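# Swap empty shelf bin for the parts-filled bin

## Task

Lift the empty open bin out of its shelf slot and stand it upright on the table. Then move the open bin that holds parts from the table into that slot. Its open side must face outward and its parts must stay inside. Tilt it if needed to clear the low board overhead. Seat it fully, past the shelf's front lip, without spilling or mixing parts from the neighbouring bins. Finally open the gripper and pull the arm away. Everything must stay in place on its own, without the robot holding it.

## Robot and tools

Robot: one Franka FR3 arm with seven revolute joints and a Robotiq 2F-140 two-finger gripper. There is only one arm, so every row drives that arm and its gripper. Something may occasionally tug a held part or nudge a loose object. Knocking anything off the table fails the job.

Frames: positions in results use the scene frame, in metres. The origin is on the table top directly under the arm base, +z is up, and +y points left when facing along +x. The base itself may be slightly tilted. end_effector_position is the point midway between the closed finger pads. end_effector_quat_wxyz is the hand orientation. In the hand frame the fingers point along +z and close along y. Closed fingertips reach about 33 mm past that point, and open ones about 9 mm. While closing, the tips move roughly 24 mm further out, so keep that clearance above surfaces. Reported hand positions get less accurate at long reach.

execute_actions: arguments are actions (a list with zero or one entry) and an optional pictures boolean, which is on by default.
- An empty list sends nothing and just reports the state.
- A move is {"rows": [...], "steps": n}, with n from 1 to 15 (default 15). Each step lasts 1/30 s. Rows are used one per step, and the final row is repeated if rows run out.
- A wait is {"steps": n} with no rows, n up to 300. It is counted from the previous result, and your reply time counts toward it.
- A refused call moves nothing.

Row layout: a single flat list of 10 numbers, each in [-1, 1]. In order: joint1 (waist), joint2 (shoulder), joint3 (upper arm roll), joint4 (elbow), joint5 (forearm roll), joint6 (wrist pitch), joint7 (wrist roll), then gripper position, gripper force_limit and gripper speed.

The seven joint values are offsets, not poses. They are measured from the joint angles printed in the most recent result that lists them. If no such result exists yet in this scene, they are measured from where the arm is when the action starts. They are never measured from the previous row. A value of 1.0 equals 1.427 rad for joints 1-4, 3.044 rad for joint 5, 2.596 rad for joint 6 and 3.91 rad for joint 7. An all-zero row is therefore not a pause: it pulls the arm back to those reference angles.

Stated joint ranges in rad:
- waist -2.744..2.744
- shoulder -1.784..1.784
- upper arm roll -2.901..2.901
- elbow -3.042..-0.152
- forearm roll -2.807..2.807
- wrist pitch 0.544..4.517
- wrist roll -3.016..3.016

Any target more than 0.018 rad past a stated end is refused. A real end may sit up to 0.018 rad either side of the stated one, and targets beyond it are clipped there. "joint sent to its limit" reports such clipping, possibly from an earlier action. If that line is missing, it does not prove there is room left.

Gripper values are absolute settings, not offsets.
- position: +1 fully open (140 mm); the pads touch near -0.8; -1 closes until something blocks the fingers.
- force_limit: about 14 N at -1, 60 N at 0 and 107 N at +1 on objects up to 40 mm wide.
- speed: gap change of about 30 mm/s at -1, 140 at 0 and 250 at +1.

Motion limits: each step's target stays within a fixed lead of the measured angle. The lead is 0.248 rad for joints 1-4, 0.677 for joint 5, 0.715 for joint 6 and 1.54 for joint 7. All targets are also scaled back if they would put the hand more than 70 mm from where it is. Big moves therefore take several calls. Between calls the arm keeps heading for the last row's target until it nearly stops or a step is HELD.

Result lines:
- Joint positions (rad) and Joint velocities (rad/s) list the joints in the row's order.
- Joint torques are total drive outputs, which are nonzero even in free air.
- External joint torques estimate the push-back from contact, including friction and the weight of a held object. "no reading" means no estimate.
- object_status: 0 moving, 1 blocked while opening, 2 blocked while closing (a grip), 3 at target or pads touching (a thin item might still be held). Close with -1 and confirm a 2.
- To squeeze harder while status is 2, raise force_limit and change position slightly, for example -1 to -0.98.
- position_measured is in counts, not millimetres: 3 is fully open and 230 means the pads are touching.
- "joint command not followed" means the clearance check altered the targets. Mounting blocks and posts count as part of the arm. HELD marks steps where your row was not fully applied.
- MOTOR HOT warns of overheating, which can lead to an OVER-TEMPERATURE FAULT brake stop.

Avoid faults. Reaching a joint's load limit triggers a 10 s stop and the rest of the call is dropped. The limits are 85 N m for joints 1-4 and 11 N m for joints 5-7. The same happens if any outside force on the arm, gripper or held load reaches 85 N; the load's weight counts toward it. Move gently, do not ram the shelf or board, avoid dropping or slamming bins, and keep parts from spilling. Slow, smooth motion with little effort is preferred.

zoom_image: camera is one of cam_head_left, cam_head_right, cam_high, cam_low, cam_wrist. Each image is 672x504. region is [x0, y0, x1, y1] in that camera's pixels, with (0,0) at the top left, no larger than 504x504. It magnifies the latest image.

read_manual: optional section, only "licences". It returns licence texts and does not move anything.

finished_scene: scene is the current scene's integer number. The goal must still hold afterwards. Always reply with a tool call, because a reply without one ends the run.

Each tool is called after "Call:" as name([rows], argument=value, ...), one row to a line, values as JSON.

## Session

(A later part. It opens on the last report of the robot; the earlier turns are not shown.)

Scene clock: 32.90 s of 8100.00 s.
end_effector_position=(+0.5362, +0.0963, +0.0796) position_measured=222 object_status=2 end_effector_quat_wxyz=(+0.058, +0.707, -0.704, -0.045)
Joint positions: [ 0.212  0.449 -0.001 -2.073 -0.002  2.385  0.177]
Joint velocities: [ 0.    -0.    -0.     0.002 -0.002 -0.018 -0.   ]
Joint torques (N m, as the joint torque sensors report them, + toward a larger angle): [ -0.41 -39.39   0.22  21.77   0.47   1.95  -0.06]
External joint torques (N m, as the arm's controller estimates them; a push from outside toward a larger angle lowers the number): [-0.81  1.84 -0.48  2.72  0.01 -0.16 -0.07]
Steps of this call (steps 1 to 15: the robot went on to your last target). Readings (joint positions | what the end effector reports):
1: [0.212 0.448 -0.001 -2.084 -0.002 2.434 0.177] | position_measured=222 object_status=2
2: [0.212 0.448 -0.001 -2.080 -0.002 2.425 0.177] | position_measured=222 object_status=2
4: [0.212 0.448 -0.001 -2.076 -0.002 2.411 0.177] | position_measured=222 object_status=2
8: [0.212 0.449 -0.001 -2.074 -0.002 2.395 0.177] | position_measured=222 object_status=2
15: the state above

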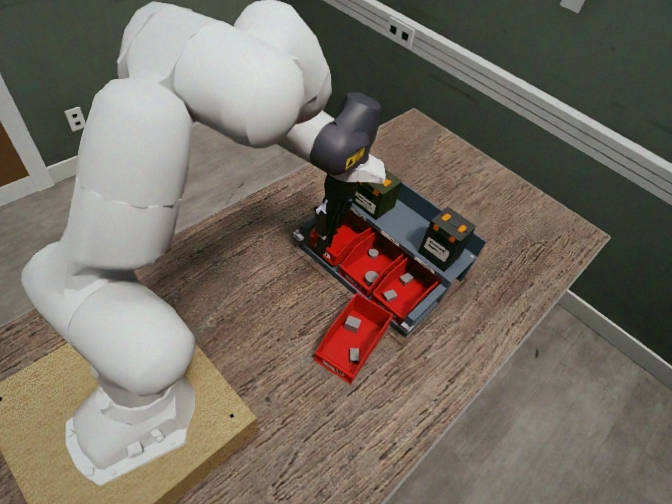

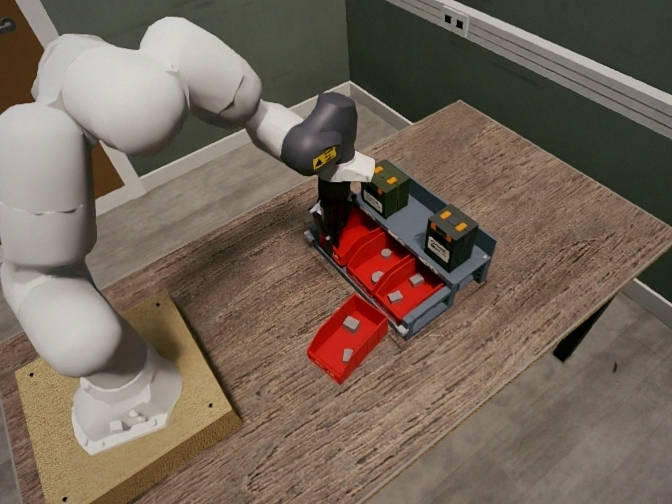

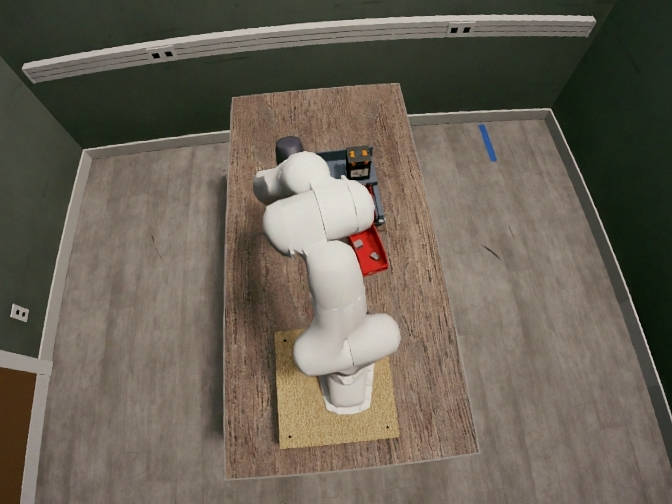

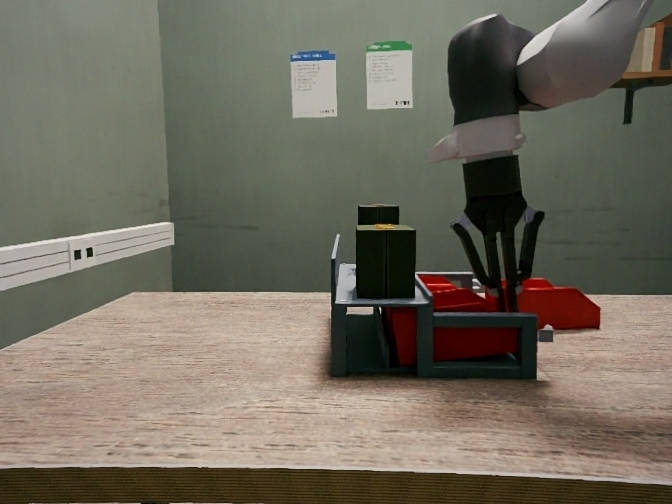

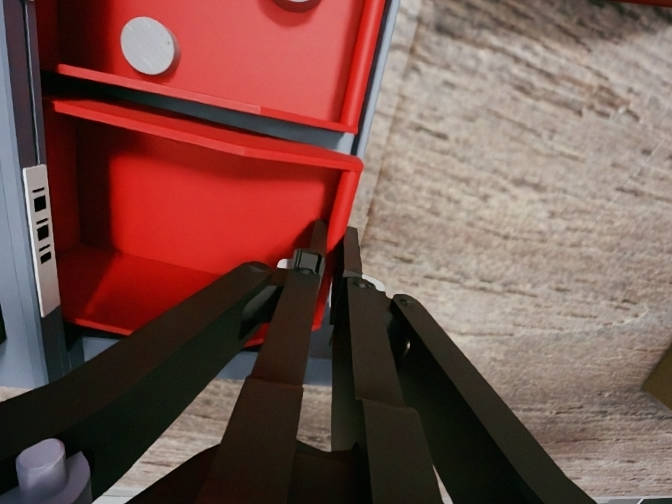

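Call:
execute_actions([
  {"rows":[[0.004,-0.025,0,-0.039,0,0.007,0.002,-1,0.5,-0.3],[0.004,-0.025,0,-0.039,0,0.007,0.002,-1,0.5,-0.3],[0.004,-0.025,0,-0.039,0,0.007,0.002,-1,0.5,-0.3],[0.008,-0.05,0,-0.078,0,0.014,0.003,-1,0.5,-0.3],[0.008,-0.05,0,-0.078,0,0.014,0.003,-1,0.5,-0.3],[0.008,-0.05,0,-0.078,0,0.014,0.003,-1,0.5,-0.3],[0.012,-0.076,0,-0.116,0,0.022,0.005,-1,0.5,-0.3],[0.012,-0.076,0,-0.116,0,0.022,0.005,-1,0.5,-0.3],[0.012,-0.076,0,-0.116,0,0.022,0.005,-1,0.5,-0.3],[0.016,-0.101,0,-0.155,0,0.029,0.006,-1,0.5,-0.3],[0.016,-0.101,0,-0.155,0,0.029,0.006,-1,0.5,-0.3],[0.016,-0.101,0,-0.155,0,0.029,0.006,-1,0.5,-0.3],[0.02,-0.126,0,-0.194,0,0.036,0.008,-1,0.5,-0.3]]},
], pictures=false)

Call:
execute_actions([
  {"steps":15},
])

Scene clock: 37.77 s of 8100.00 s.
end_effector_position=(+0.4602, +0.0942, +0.0849) position_measured=222 object_status=2 end_effector_quat_wxyz=(+0.068, +0.710, -0.699, -0.050)
Joint positions: [ 0.237  0.289 -0.001 -2.324 -0.002  2.452  0.19 ]
Joint velocities: [ 0.046 -0.22   0.006 -0.349 -0.001  0.115  0.04 ]
Joint torques (N m, as the joint torque sensors report them, + toward a larger angle): [ -0.12 -35.92   1.32  21.57   0.47   3.28   0.21]
External joint torques (N m, as the arm's controller estimates them; a push from outside toward a larger angle lowers the number): [ 0.41 -2.4   1.6   1.5  -0.01  0.82  0.21]
Steps of this call (steps 1 to 15: the robot went on to your last target; steps 16 to 90: nothing new was sent; then 1.37 s passed at rest; steps 91 to 105: all 15 steps of this action). Readings (joint positions | what the end effector reports):
91: [0.212 0.443 -0.001 -2.084 -0.002 2.387 0.177] | position_measured=222 object_status=2
92: [0.213 0.434 -0.001 -2.099 -0.002 2.389 0.177] | position_measured=222 object_status=2
94: [0.216 0.417 -0.001 -2.127 -0.002 2.397 0.178] | position_measured=222 object_status=2
98: [0.223 0.370 -0.001 -2.200 -0.002 2.414 0.181] | position_measured=222 object_status=2
105: the state above

Scene clock: 38.27 s of 8100.00 s.
end_effector_position=(+0.4571, +0.0948, +0.0856) position_measured=222 object_status=2 end_effector_quat_wxyz=(+0.063, +0.708, -0.702, -0.046)
Joint positions: [ 0.239  0.274 -0.001 -2.349 -0.002  2.474  0.2  ]
Joint velocities: [-0.001  0.     0.    -0.001  0.001  0.009  0.008]
Joint torques (N m, as the joint torque sensors report them, + toward a larger angle): [  2.49 -34.81  -0.07  16.75   0.32   2.82   0.2 ]
External joint torques (N m, as the arm's controller estimates them; a push from outside toward a larger angle lowers the number): [ 2.27 -0.21 -0.49 -0.81 -0.07  0.75  0.19]
Steps of this call (steps 1 to 15: the robot went on to your last target). Readings (joint positions | what the end effector reports):
1: [0.238 0.283 -0.001 -2.333 -0.002 2.456 0.191] | position_measured=222 object_status=2
2: [0.239 0.280 -0.001 -2.339 -0.002 2.459 0.193] | position_measured=222 object_status=2
4: [0.239 0.276 -0.001 -2.345 -0.002 2.464 0.195] | position_measured=222 object_status=2
8: [0.239 0.274 -0.001 -2.348 -0.002 2.470 0.197] | position_measured=222 object_status=2
15: the state above

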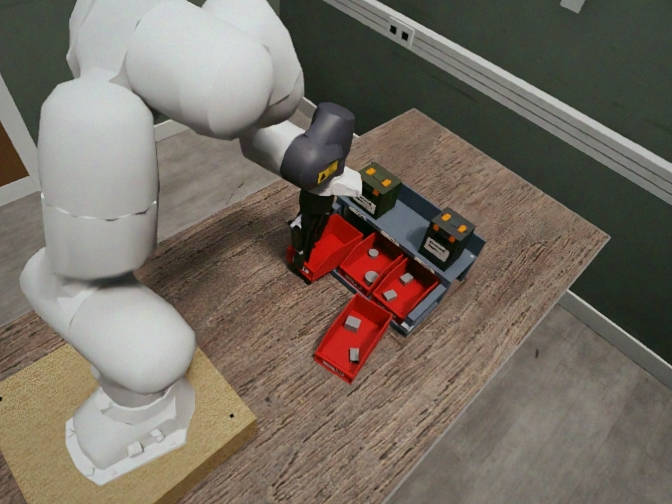

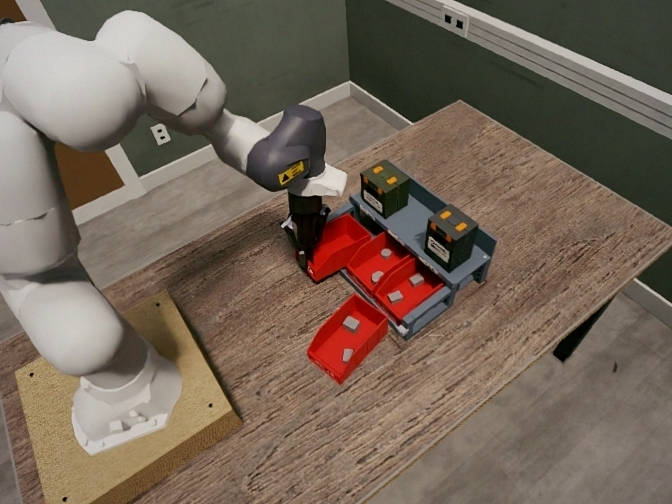

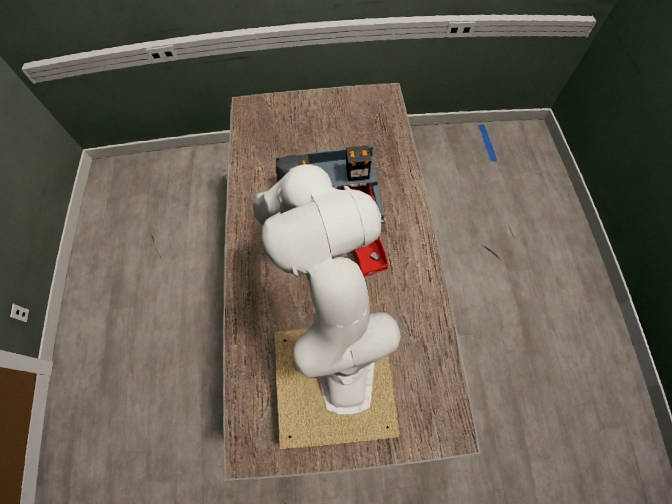

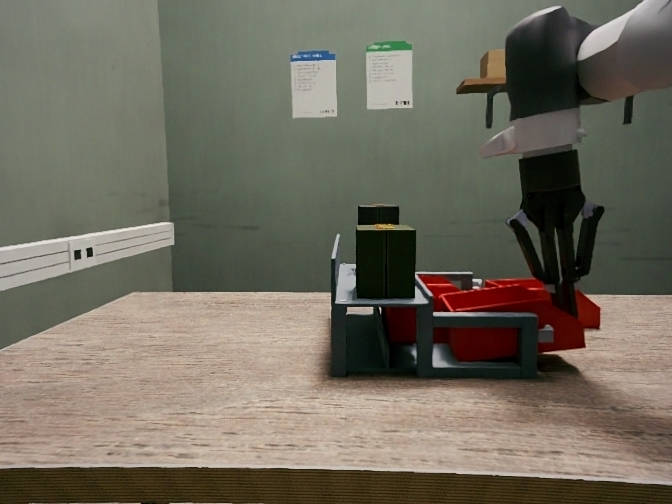

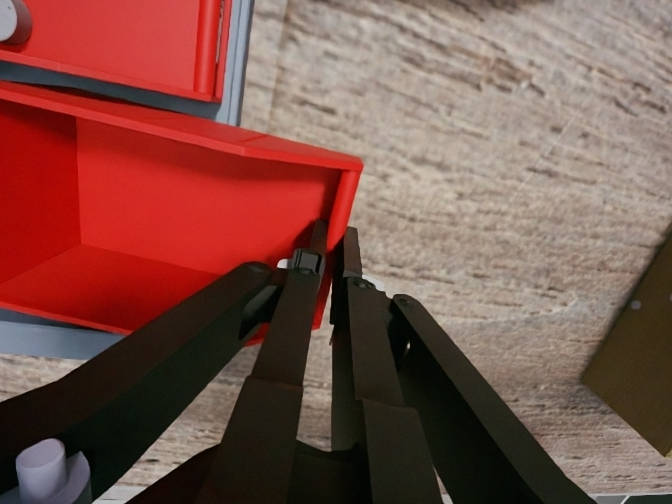

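Call:
execute_actions([
  {"rows":[[0,-0.07,0,-0.035,0,0,0,-1,0.5,-0.3],[0,-0.07,0,-0.035,0,0,0,-1,0.5,-0.3],[0,-0.07,0,-0.035,0,0,0,-1,0.5,-0.3],[0,-0.07,0,-0.035,0,0,0,-1,0.5,-0.3],[0,-0.15,0,-0.075,0,0,0,-1,0.5,-0.3],[0,-0.15,0,-0.075,0,0,0,-1,0.5,-0.3],[0,-0.15,0,-0.075,0,0,0,-1,0.5,-0.3],[0,-0.219,0,-0.117,0,0,0,-1,0.5,-0.3],[0,-0.219,0,-0.117,0,0,0,-1,0.5,-0.3],[0,-0.219,0,-0.117,0,0,0,-1,0.5,-0.3],[0,-0.219,0,-0.117,0,0,0,-1,0.5,-0.3],[0.302,-0.395,0,-0.31,0,0.011,0.111,-1,0.5,-0.3]]},
], pictures=false)

Call:
execute_actions([
  {"steps":30},
], pictures=false)

Call:
execute_actions([
  {"rows":[[0,0.09,0,-0.003,0,0.08,0,-1,0.5,-0.3],[0,0.09,0,-0.003,0,0.08,0,-1,0.5,-0.3],[0,0.09,0,-0.003,0,0.08,0,-1,0.5,-0.3],[0,0.09,0,-0.003,0,0.08,0,-1,0.5,-0.3],[0,0.09,0,-0.003,0,0.08,0,-1,0.5,-0.3],[0,0.18,0,-0.006,0,0.13,0,-1,0.5,-0.3],[0,0.18,0,-0.006,0,0.13,0,-1,0.5,-0.3],[0,0.18,0,-0.006,0,0.13,0,-1,0.5,-0.3],[0,0.18,0,-0.006,0,0.13,0,-1,0.5,-0.3],[0,0.18,0,-0.006,0,0.153,0,-1,0.5,-0.3],[0,0.23,0,-0.009,0,0.153,0,-1,0.5,-0.3],[0,0.23,0,-0.009,0,0.153,0,-1,0.5,-0.3],[0,0.23,0,-0.009,0,0.153,0,-1,0.5,-0.3],[0,0.262,0,-0.009,0,0.153,0,-1,0.5,-0.3]]},
], pictures=false)

Call:
execute_actions([
  {"steps":15},
])

Scene clock: 44.00 s of 8100.00 s.
end_effector_position=(+0.4021, +0.1374, +0.1794) position_measured=222 object_status=2 end_effector_quat_wxyz=(-0.002, +0.724, -0.690, -0.005)
Joint positions: [ 0.376 -0.152 -0.013 -2.632 -0.002  2.485  0.284]
Joint velocities: [ 1.244 -0.874  0.122 -0.942  0.     0.022  0.603]
Joint torques (N m, as the joint torque sensors report them, + toward a larger angle): [ -2.83 -16.75  -2.85  21.66   0.36   3.46   0.49]
External joint torques (N m, as the arm's controller estimates them; a push from outside toward a larger angle lowers the number): [ 0.33 -0.36 -0.06 -0.21 -0.04  0.66  0.48]
Steps of this call (steps 1 to 15: the robot went on to your last target; steps 16 to 90: nothing new was sent; then 2.23 s passed at rest; steps 91 to 105: all 15 steps of this action). Readings (joint positions | what the end effector reports):
91: [0.239 0.260 -0.001 -2.362 -0.002 2.476 0.202] | position_measured=222 object_status=2
92: [0.239 0.236 -0.001 -2.378 -0.002 2.473 0.202] | position_measured=222 object_status=2
94: [0.239 0.200 -0.001 -2.389 -0.002 2.473 0.202] | position_measured=222 object_status=2
98: [0.239 0.074 -0.001 -2.454 -0.002 2.474 0.202] | position_measured=222 object_status=2
105: the state above

Scene clock: 45.00 s of 8100.00 s.
end_effector_position=(+0.2998, +0.2195, +0.1747) position_measured=222 object_status=2 end_effector_quat_wxyz=(+0.003, +0.715, -0.699, -0.006)
Joint positions: [ 0.668 -0.286  0.001 -2.79  -0.002  2.499  0.614]
Joint velocities: [ 0.001 -0.003 -0.     0.001  0.     0.     0.046]
Joint torques (N m, as the joint torque sensors report them, + toward a larger angle): [  1.75 -19.34  -1.13  19.76   0.35   3.18   0.29]
External joint torques (N m, as the arm's controller estimates them; a push from outside toward a larger angle lowers the number): [ 1.54 -1.64 -1.13 -0.07 -0.11  0.72  0.29]
Steps of this call (steps 1 to 30: the robot went on to your last target). Readings (joint positions | what the end effector reports):
1: [0.422 -0.178 -0.011 -2.661 -0.002 2.486 0.305] | position_measured=222 object_status=2
2: [0.469 -0.201 -0.009 -2.687 -0.002 2.487 0.326] | position_measured=222 object_status=2
4: [0.568 -0.243 -0.003 -2.735 -0.002 2.491 0.377] | position_measured=222 object_status=2
8: [0.657 -0.280 0.007 -2.781 -0.002 2.494 0.466] | position_measured=222 object_status=2
30: the state above

Scene clock: 45.50 s of 8100.00 s.
end_effector_position=(+0.3000, +0.2215, +0.0745) position_measured=222 object_status=2 end_effector_quat_wxyz=(+0.004, +0.715, -0.699, -0.006)
Joint positions: [ 0.668  0.05   0.001 -2.801 -0.002  2.844  0.614]
Joint velocities: [ 0.     0.534  0.    -0.024 -0.     0.272  0.002]
Joint torques (N m, as the joint torque sensors report them, + toward a larger angle): [  0.71 -25.57  -0.72  14.73   0.21   3.47  -0.05]
External joint torques (N m, as the arm's controller estimates them; a push from outside toward a larger angle lowers the number): [ 0.37  3.02 -1.1   0.07  0.06  0.67 -0.05]
Steps of this call (steps 1 to 15: all 15 steps of this action). Readings (joint positions | what the end effector reports):
1: [0.668 -0.269 0.001 -2.788 -0.002 2.528 0.614] | position_measured=222 object_status=2
2: [0.668 -0.235 0.001 -2.786 -0.002 2.562 0.614] | position_measured=222 object_status=2
4: [0.668 -0.186 0.001 -2.792 -0.002 2.607 0.614] | position_measured=222 object_status=2
8: [0.668 -0.080 0.001 -2.794 -0.002 2.716 0.614] | position_measured=222 object_status=2
15: the state above

Scene clock: 46.00 s of 8100.00 s.
end_effector_position=(+0.2996, +0.2214, +0.0644) position_measured=222 object_status=2 end_effector_quat_wxyz=(+0.001, +0.715, -0.699, -0.006)
Joint positions: [ 0.668  0.086  0.001 -2.804 -0.002  2.889  0.614]
Joint velocities: [-0.    -0.001 -0.001  0.     0.     0.017 -0.001]
Joint torques (N m, as the joint torque sensors report them, + toward a larger angle): [  0.48 -22.39  -0.97  15.06   0.22   3.25  -0.07]
External joint torques (N m, as the arm's controller estimates them; a push from outside toward a larger angle lowers the number): [ 0.24  1.71 -1.27  1.74  0.04  0.81 -0.07]
Steps of this call (steps 1 to 15: the robot went on to your last target). Readings (joint positions | what the end effector reports):
1: [0.668 0.065 0.001 -2.802 -0.002 2.852 0.614] | position_measured=222 object_status=2
2: [0.668 0.075 0.001 -2.803 -0.002 2.858 0.614] | position_measured=222 object_status=2
4: [0.668 0.084 0.001 -2.804 -0.002 2.868 0.614] | position_measured=222 object_status=2
8: [0.668 0.086 0.001 -2.804 -0.002 2.881 0.614] | position_measured=222 object_status=2
15: the state above

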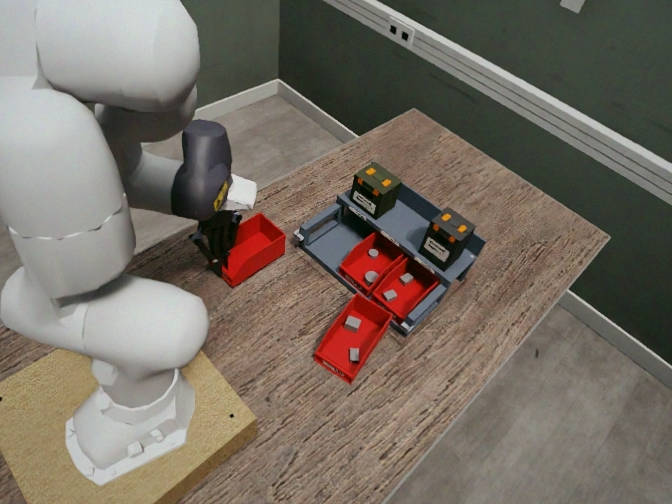

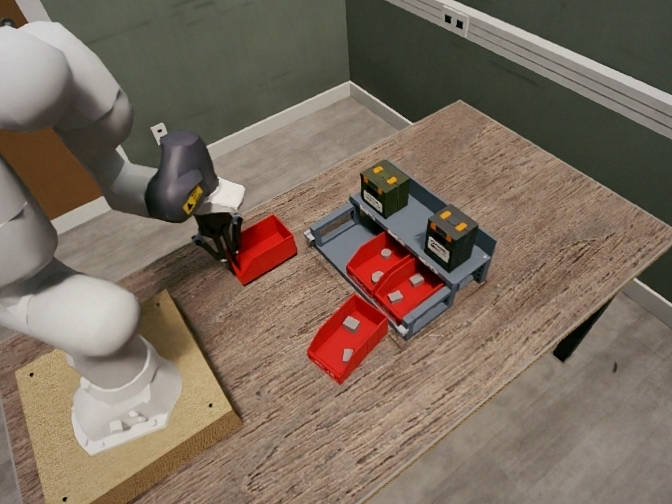

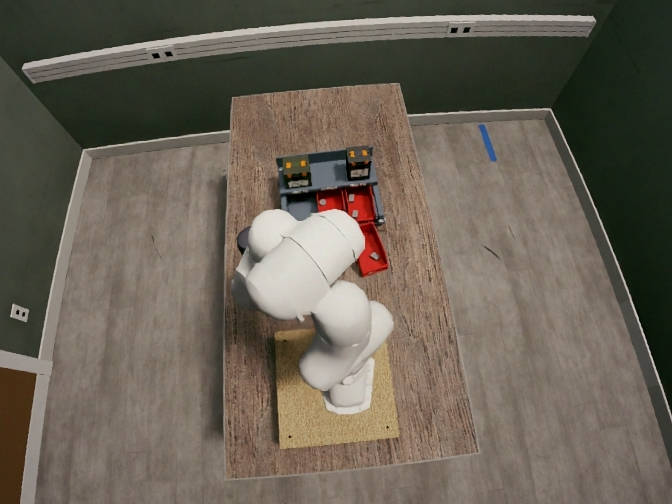

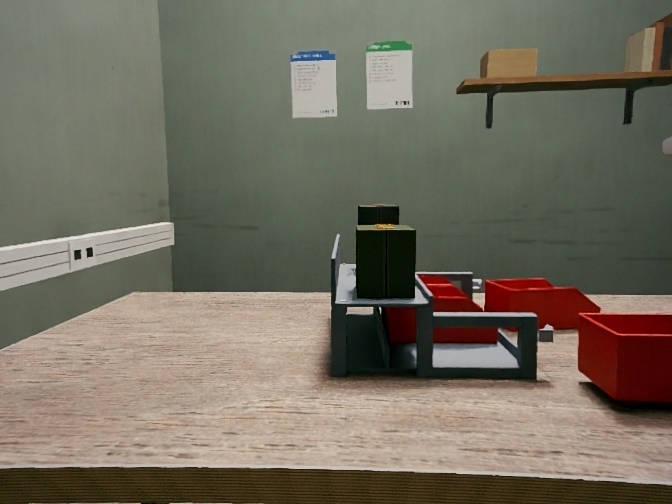

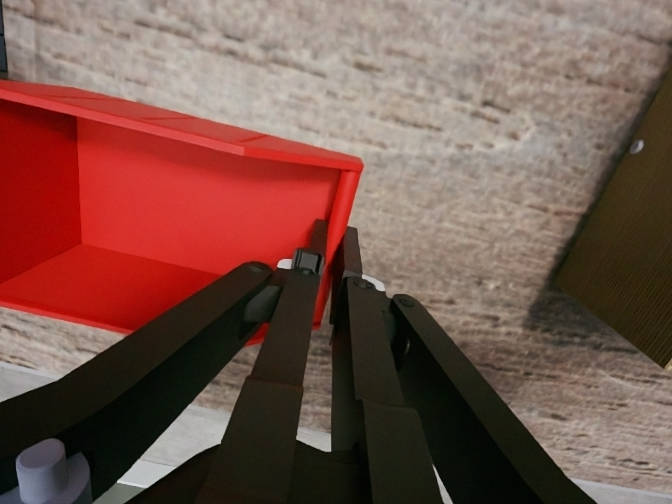

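Lower 13 mm to z≈0.051.

Call:
execute_actions([
  {"rows":[[0,0.016,0,0,0,0.012,0,-1,0.5,-0.3],[0,0.016,0,0,0,0.012,0,-1,0.5,-0.3],[0,0.016,0,0,0,0.012,0,-1,0.5,-0.3],[0,0.016,0,0,0,0.012,0,-1,0.5,-0.3],[0,0.033,0,0,0,0.02,0,-1,0.5,-0.3]]},
])

Call:
zoom_image(camera="cam_low", region=[540,300,672,430])

Scene clock: 48.07 s of 8100.00 s.
end_effector_position=(+0.2975, +0.2201, +0.0515) position_measured=222 object_status=2 end_effector_quat_wxyz=(+0.001, +0.715, -0.699, -0.006)
Joint positions: [ 0.668  0.131  0.001 -2.804 -0.002  2.933  0.614]
Joint velocities: [ 0.001 -0.001  0.001 -0.001  0.001  0.025  0.001]
Joint torques (N m, as the joint torque sensors report them, + toward a larger angle): [  0.48 -22.95  -0.24  13.48   0.14   3.21  -0.09]
External joint torques (N m, as the arm's controller estimates them; a push from outside toward a larger angle lowers the number): [ 0.16  1.83 -0.65  1.06  0.01  0.77 -0.09]
Steps of this call (steps 1 to 15: the robot went on to your last target; steps 16 to 47: nothing new was sent; steps 48 to 62: all 15 steps of this action). Readings (joint positions | what the end effector reports):
48: [0.668 0.089 0.001 -2.804 -0.002 2.896 0.614] | position_measured=222 object_status=2
49: [0.668 0.094 0.001 -2.804 -0.002 2.900 0.614] | position_measured=222 object_status=2
51: [0.668 0.103 0.001 -2.804 -0.002 2.905 0.614] | position_measured=222 object_status=2
55: [0.668 0.126 0.001 -2.804 -0.002 2.922 0.614] | position_measured=222 object_status=2
62: the state above

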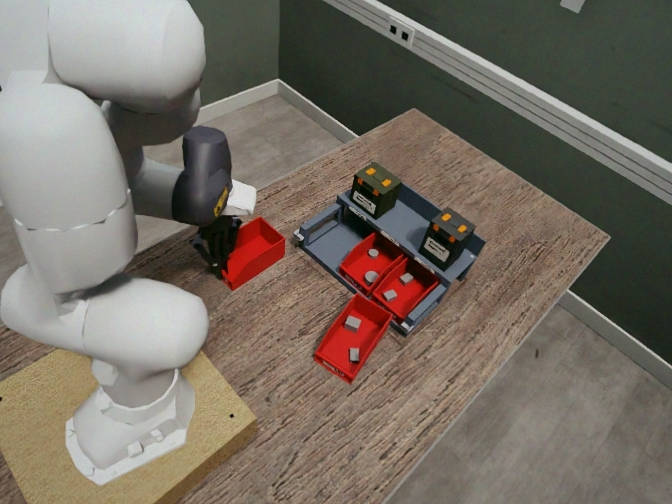

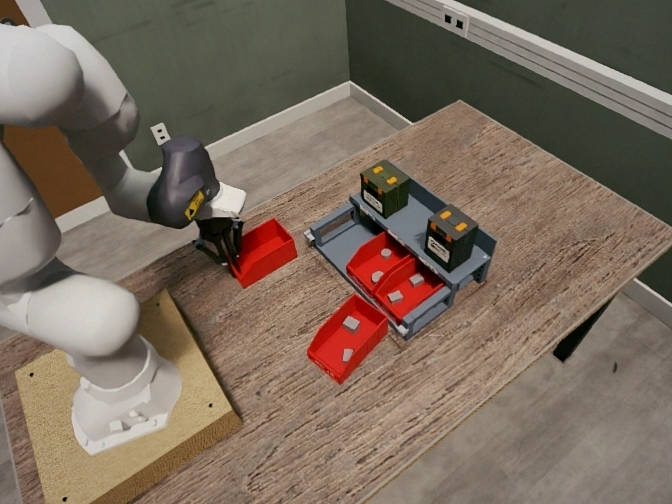

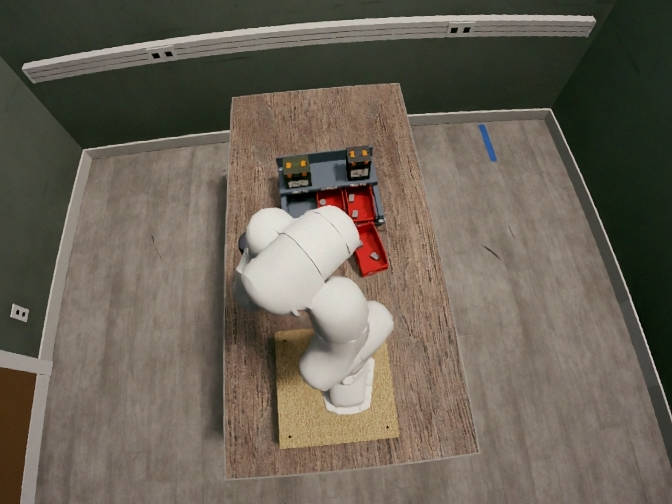

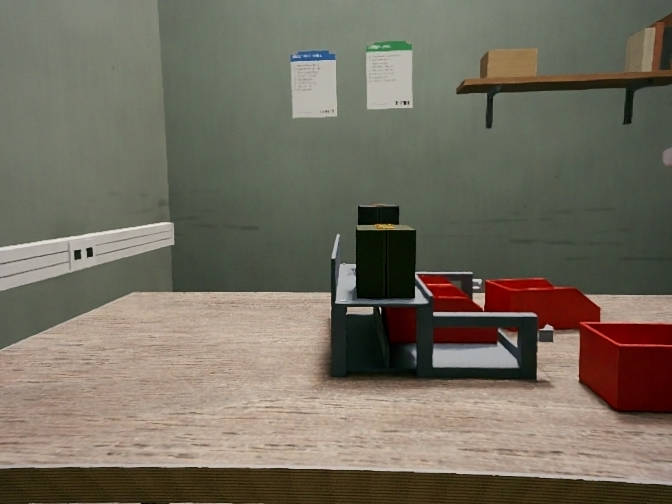

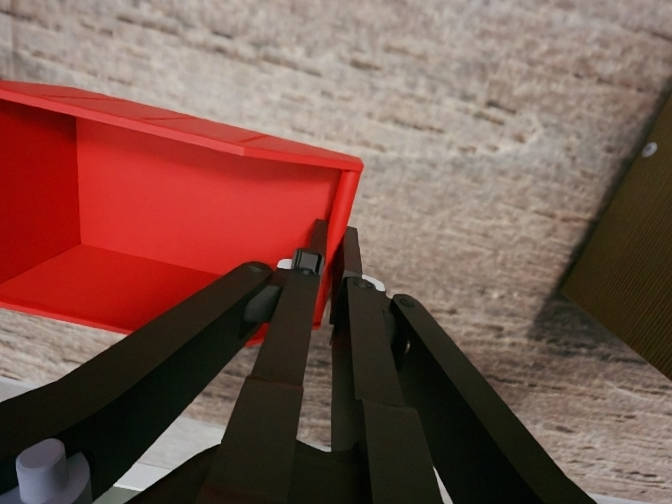

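Region (540, 300, 672, 430) of cam_low's 672x504 image, scaled by 3.818, with more detail than that image has; it fills the top 496 rows of this view, and the rest is white.

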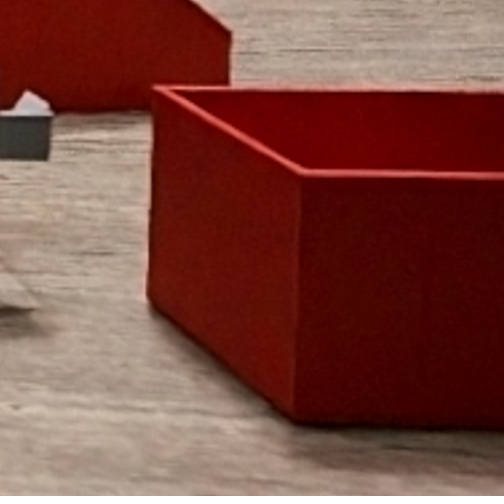

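Call:
execute_actions([
  {"rows":[[0,0.003,0,0,0,0.003,0,-0.2,0.5,0]],"steps":10},
], pictures=false)

Call:
execute_actions([
  {"rows":[[0,-0.1,0,0,0,-0.06,0,-0.2,0.5,0],[0,-0.1,0,0,0,-0.06,0,-0.2,0.5,0],[0,-0.1,0,0,0,-0.06,0,-0.2,0.5,0],[0,-0.1,0,0,0,-0.06,0,-0.2,0.5,0],[0,-0.19,0,0.005,0,-0.107,0,-0.2,0.5,0],[0,-0.19,0,0.005,0,-0.107,0,-0.2,0.5,0],[0,-0.19,0,0.005,0,-0.107,0,-0.2,0.5,0],[0,-0.19,0,0.005,0,-0.107,0,-0.2,0.5,0],[0,-0.19,0,0.005,0,-0.107,0,-0.2,0.5,0],[0,-0.19,0,0.005,0,-0.107,0,-0.2,0.5,0],[-0.655,-0.19,0,0.005,0,-0.107,-0.285,-0.2,0.5,0]]},
], pictures=false)

Call:
execute_actions([
  {"steps":60},
])

Scene clock: 50.90 s of 8100.00 s.
end_effector_position=(+0.2984, +0.2207, +0.0513) position_measured=156 object_status=0 end_effector_quat_wxyz=(-0.001, +0.715, -0.699, -0.006)
Joint positions: [ 0.668  0.133  0.001 -2.804 -0.002  2.939  0.614]
Joint velocities: [-0.001 -0.     0.001  0.001  0.     0.     0.002]
Joint torques (N m, as the joint torque sensors report them, + toward a larger angle): [  0.89 -22.26   0.14  13.19   0.13   2.91  -0.12]
External joint torques (N m, as the arm's controller estimates them; a push from outside toward a larger angle lowers the number): [ 0.58  2.49 -0.27  0.78 -0.01  0.44 -0.12]
Steps of this call (steps 1 to 15: the robot went on to your last target; steps 16 to 75: nothing new was sent; steps 76 to 85: all 10 steps of this action). Readings (joint positions | what the end effector reports):
76: [0.668 0.131 0.001 -2.804 -0.002 2.938 0.614] | position_measured=222 object_status=0
77: [0.668 0.132 0.001 -2.804 -0.002 2.938 0.614] | position_measured=222 object_status=0
79: [0.668 0.133 0.001 -2.804 -0.002 2.938 0.614] | position_measured=201 object_status=0
83: [0.668 0.133 0.001 -2.804 -0.002 2.939 0.614] | position_measured=171 object_status=0
85: the state above

Scene clock: 51.40 s of 8100.00 s.
end_effector_position=(+0.3600, +0.1525, +0.1329) position_measured=154 object_status=3 end_effector_quat_wxyz=(-0.017, +0.750, -0.661, +0.003)
Joint positions: [ 0.428 -0.135  0.008 -2.794 -0.004  2.697  0.281]
Joint velocities: [-1.552  0.    -0.119 -0.     0.001 -0.124 -1.745]
Joint torques (N m, as the joint torque sensors report them, + toward a larger angle): [  2.73 -21.25   1.28  17.06   0.55   2.25  -0.69]
External joint torques (N m, as the arm's controller estimates them; a push from outside toward a larger angle lowers the number): [-1.56 -0.22 -2.09  1.21  0.23 -0.1  -0.71]
Steps of this call (steps 1 to 15: all 15 steps of this action). Readings (joint positions | what the end effector reports):
1: [0.668 0.114 0.001 -2.808 -0.002 2.914 0.614] | position_measured=154 object_status=0
2: [0.668 0.077 0.001 -2.810 -0.002 2.888 0.614] | position_measured=154 object_status=0
4: [0.668 0.022 0.001 -2.805 -0.002 2.857 0.614] | position_measured=154 object_status=0
8: [0.668 -0.108 0.001 -2.796 -0.002 2.754 0.614] | position_measured=154 object_status=3
15: the state above

Scene clock: 53.40 s of 8100.00 s.
end_effector_position=(+0.3632, -0.1120, +0.1276) position_measured=154 object_status=3 end_effector_quat_wxyz=(-0.000, +0.773, -0.634, -0.004)
Joint positions: [-0.265 -0.136 -0.001 -2.795 -0.002  2.663 -0.493]
Joint velocities: [-0.001 -0.    -0.     0.     0.001 -0.    -0.003]
Joint torques (N m, as the joint torque sensors report them, + toward a larger angle): [ -0.22 -21.94   0.2   16.96   0.49   2.42  -0.3 ]
External joint torques (N m, as the arm's controller estimates them; a push from outside toward a larger angle lowers the number): [-0.25 -1.1   0.28 -0.41  0.11 -0.09 -0.3 ]
Steps of this call (steps 1 to 60: the robot went on to your last target). Readings (joint positions | what the end effector reports):
1: [0.374 -0.135 0.007 -2.794 -0.004 2.693 0.224] | position_measured=154 object_status=3
2: [0.319 -0.135 0.006 -2.794 -0.004 2.690 0.171] | position_measured=154 object_status=3
4: [0.209 -0.135 0.004 -2.794 -0.004 2.684 0.076] | position_measured=154 object_status=3
8: [-0.016 -0.135 0.002 -2.794 -0.003 2.677 -0.078] | position_measured=154 object_status=3
60: the state above
The arm was judged still, so your last target was given up. Only a new action makes it travel on or press farther. Fingers that are still opening or closing keep moving.

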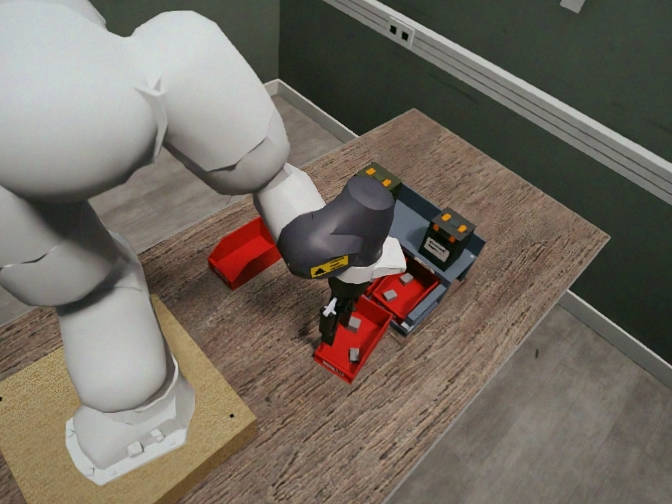

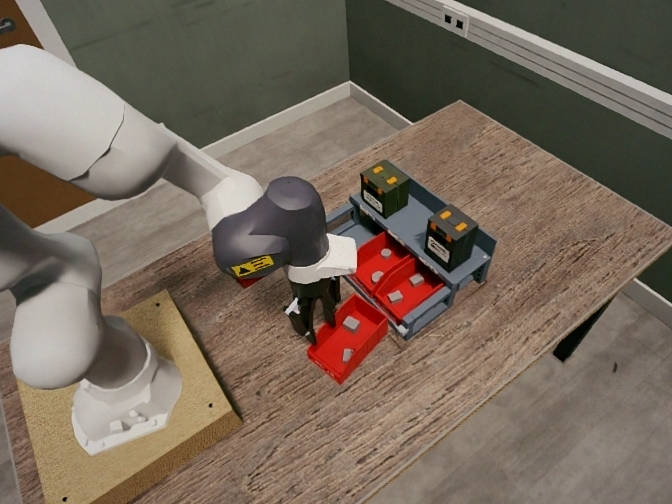

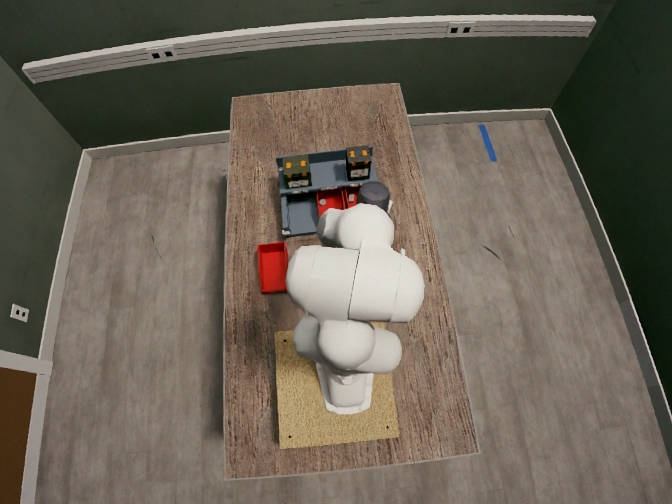

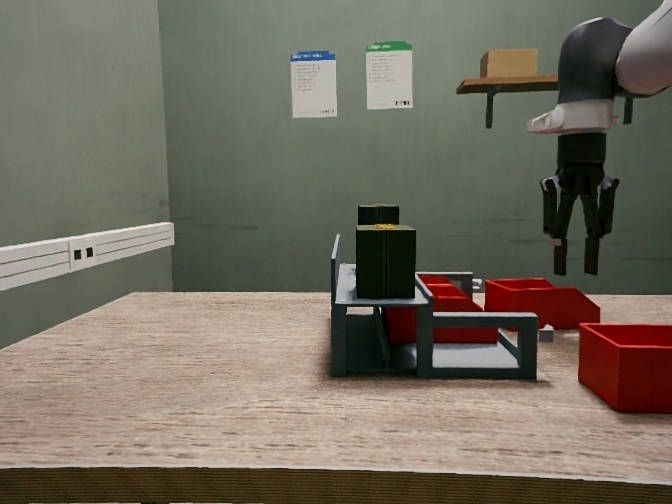

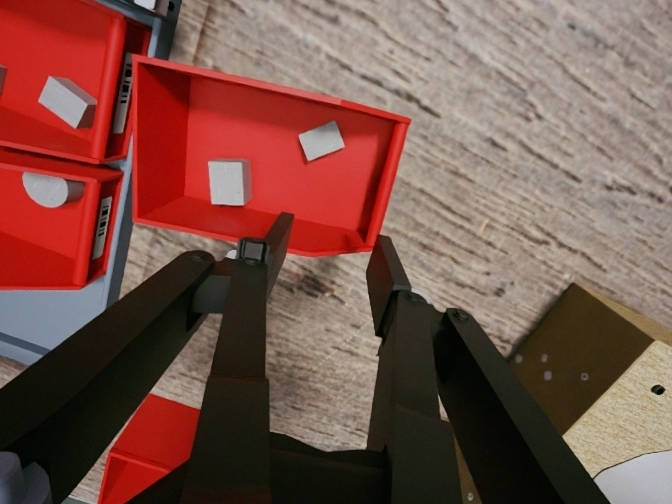

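Call:
execute_actions([
  {"rows":[[-0.088,0,0,-0.036,0,0.03,-0.032,-0.2,0.5,0],[-0.088,0,0,-0.036,0,0.03,-0.032,-0.2,0.5,0],[-0.088,0,0,-0.036,0,0.03,-0.032,-0.2,0.5,0],[-0.088,0,0,-0.036,0,0.03,-0.032,-0.2,0.5,0],[-0.088,0,0,-0.036,0,0.03,-0.032,-0.2,0.5,0],[-0.088,0,0,-0.036,0,0.03,-0.032,-0.2,0.5,0],[-0.088,0,0,-0.036,0,0.03,-0.032,-0.2,0.5,0],[-0.088,0.081,0,-0.036,0,0.064,-0.032,-0.2,0.5,0]]},
], pictures=false)

Call:
execute_actions([
  {"steps":25},
])

Scene clock: 57.50 s of 8100.00 s.
end_effector_position=(+0.3235, -0.1459, +0.0821) position_measured=154 object_status=3 end_effector_quat_wxyz=(+0.003, +0.764, -0.645, -0.016)
Joint positions: [-0.388 -0.023 -0.002 -2.847 -0.003  2.803 -0.589]
Joint velocities: [-0.001  0.024  0.002  0.     0.001  0.144 -0.077]
Joint torques (N m, as the joint torque sensors report them, + toward a larger angle): [ -2.27 -19.42   1.    15.43   0.51   3.07  -0.3 ]
External joint torques (N m, as the arm's controller estimates them; a push from outside toward a larger angle lowers the number): [-2.42  3.44  0.86  0.31  0.28  0.54 -0.31]
Steps of this call (steps 1 to 90: nothing new was sent; then 0.60 s passed at rest; steps 91 to 105: all 15 steps of this action). Readings (joint positions | what the end effector reports):
91: [-0.287 -0.137 0.009 -2.803 -0.003 2.676 -0.505] | position_measured=154 object_status=3
92: [-0.319 -0.138 0.007 -2.816 -0.003 2.688 -0.516] | position_measured=154 object_status=3
94: [-0.363 -0.137 -0.001 -2.833 -0.003 2.703 -0.535] | position_measured=154 object_status=3
98: [-0.385 -0.121 -0.003 -2.840 -0.003 2.737 -0.562] | position_measured=154 object_status=3
105: the state above

Scene clock: 58.33 s of 8100.00 s.
end_effector_position=(+0.3304, -0.1489, +0.0839) position_measured=154 object_status=3 end_effector_quat_wxyz=(+0.000, +0.771, -0.637, -0.005)
Joint positions: [-0.388 -0.023 -0.002 -2.847 -0.003  2.827 -0.611]
Joint velocities: [-0.001  0.001 -0.     0.     0.001  0.002 -0.005]
Joint torques (N m, as the joint torque sensors report them, + toward a larger angle): [ -0.65 -19.67  -0.06  16.38   0.42   2.98  -0.35]
External joint torques (N m, as the arm's controller estimates them; a push from outside toward a larger angle lowers the number): [-0.7   2.21 -0.1   1.84  0.17  0.47 -0.35]
Steps of this call (steps 1 to 25: the robot went on to your last target). Readings (joint positions | what the end effector reports):
1: [-0.388 -0.023 -0.002 -2.847 -0.003 2.807 -0.591] | position_measured=154 object_status=3
2: [-0.388 -0.023 -0.002 -2.847 -0.003 2.811 -0.594] | position_measured=154 object_status=3
4: [-0.388 -0.023 -0.002 -2.847 -0.003 2.816 -0.597] | position_measured=154 object_status=3
8: [-0.388 -0.023 -0.002 -2.847 -0.003 2.822 -0.603] | position_measured=154 object_status=3
25: the state above

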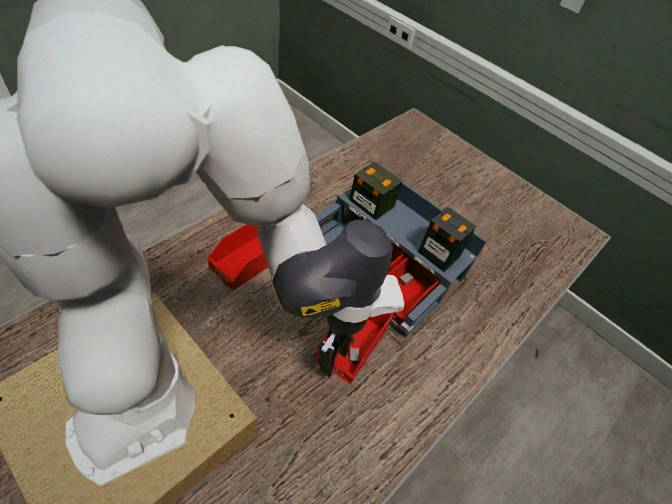

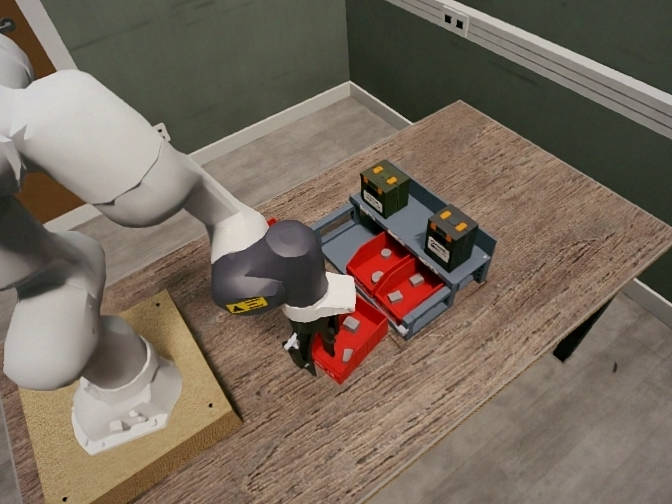

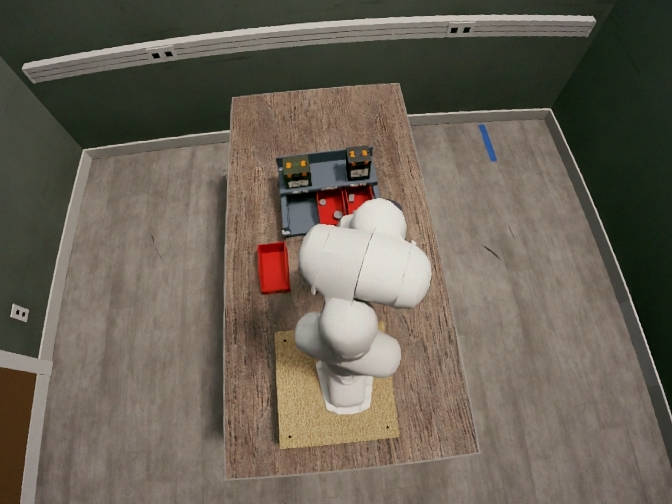

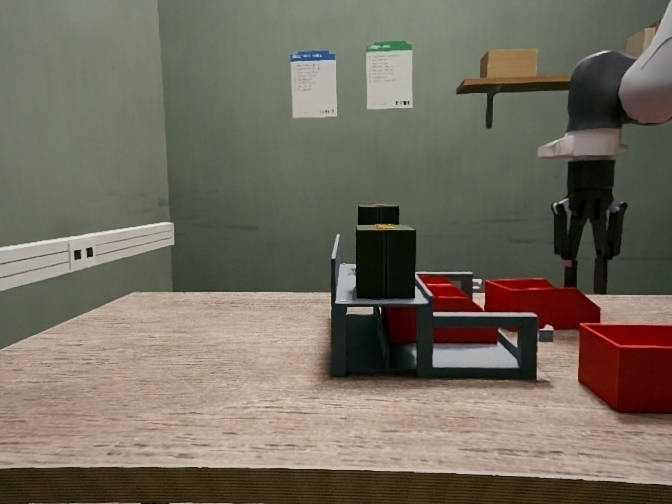

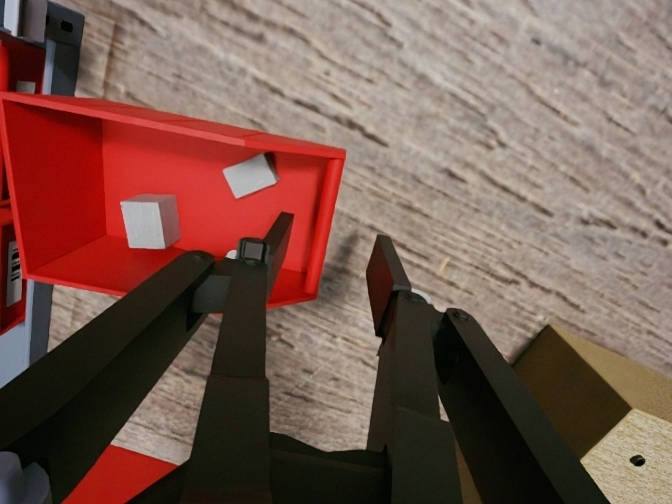

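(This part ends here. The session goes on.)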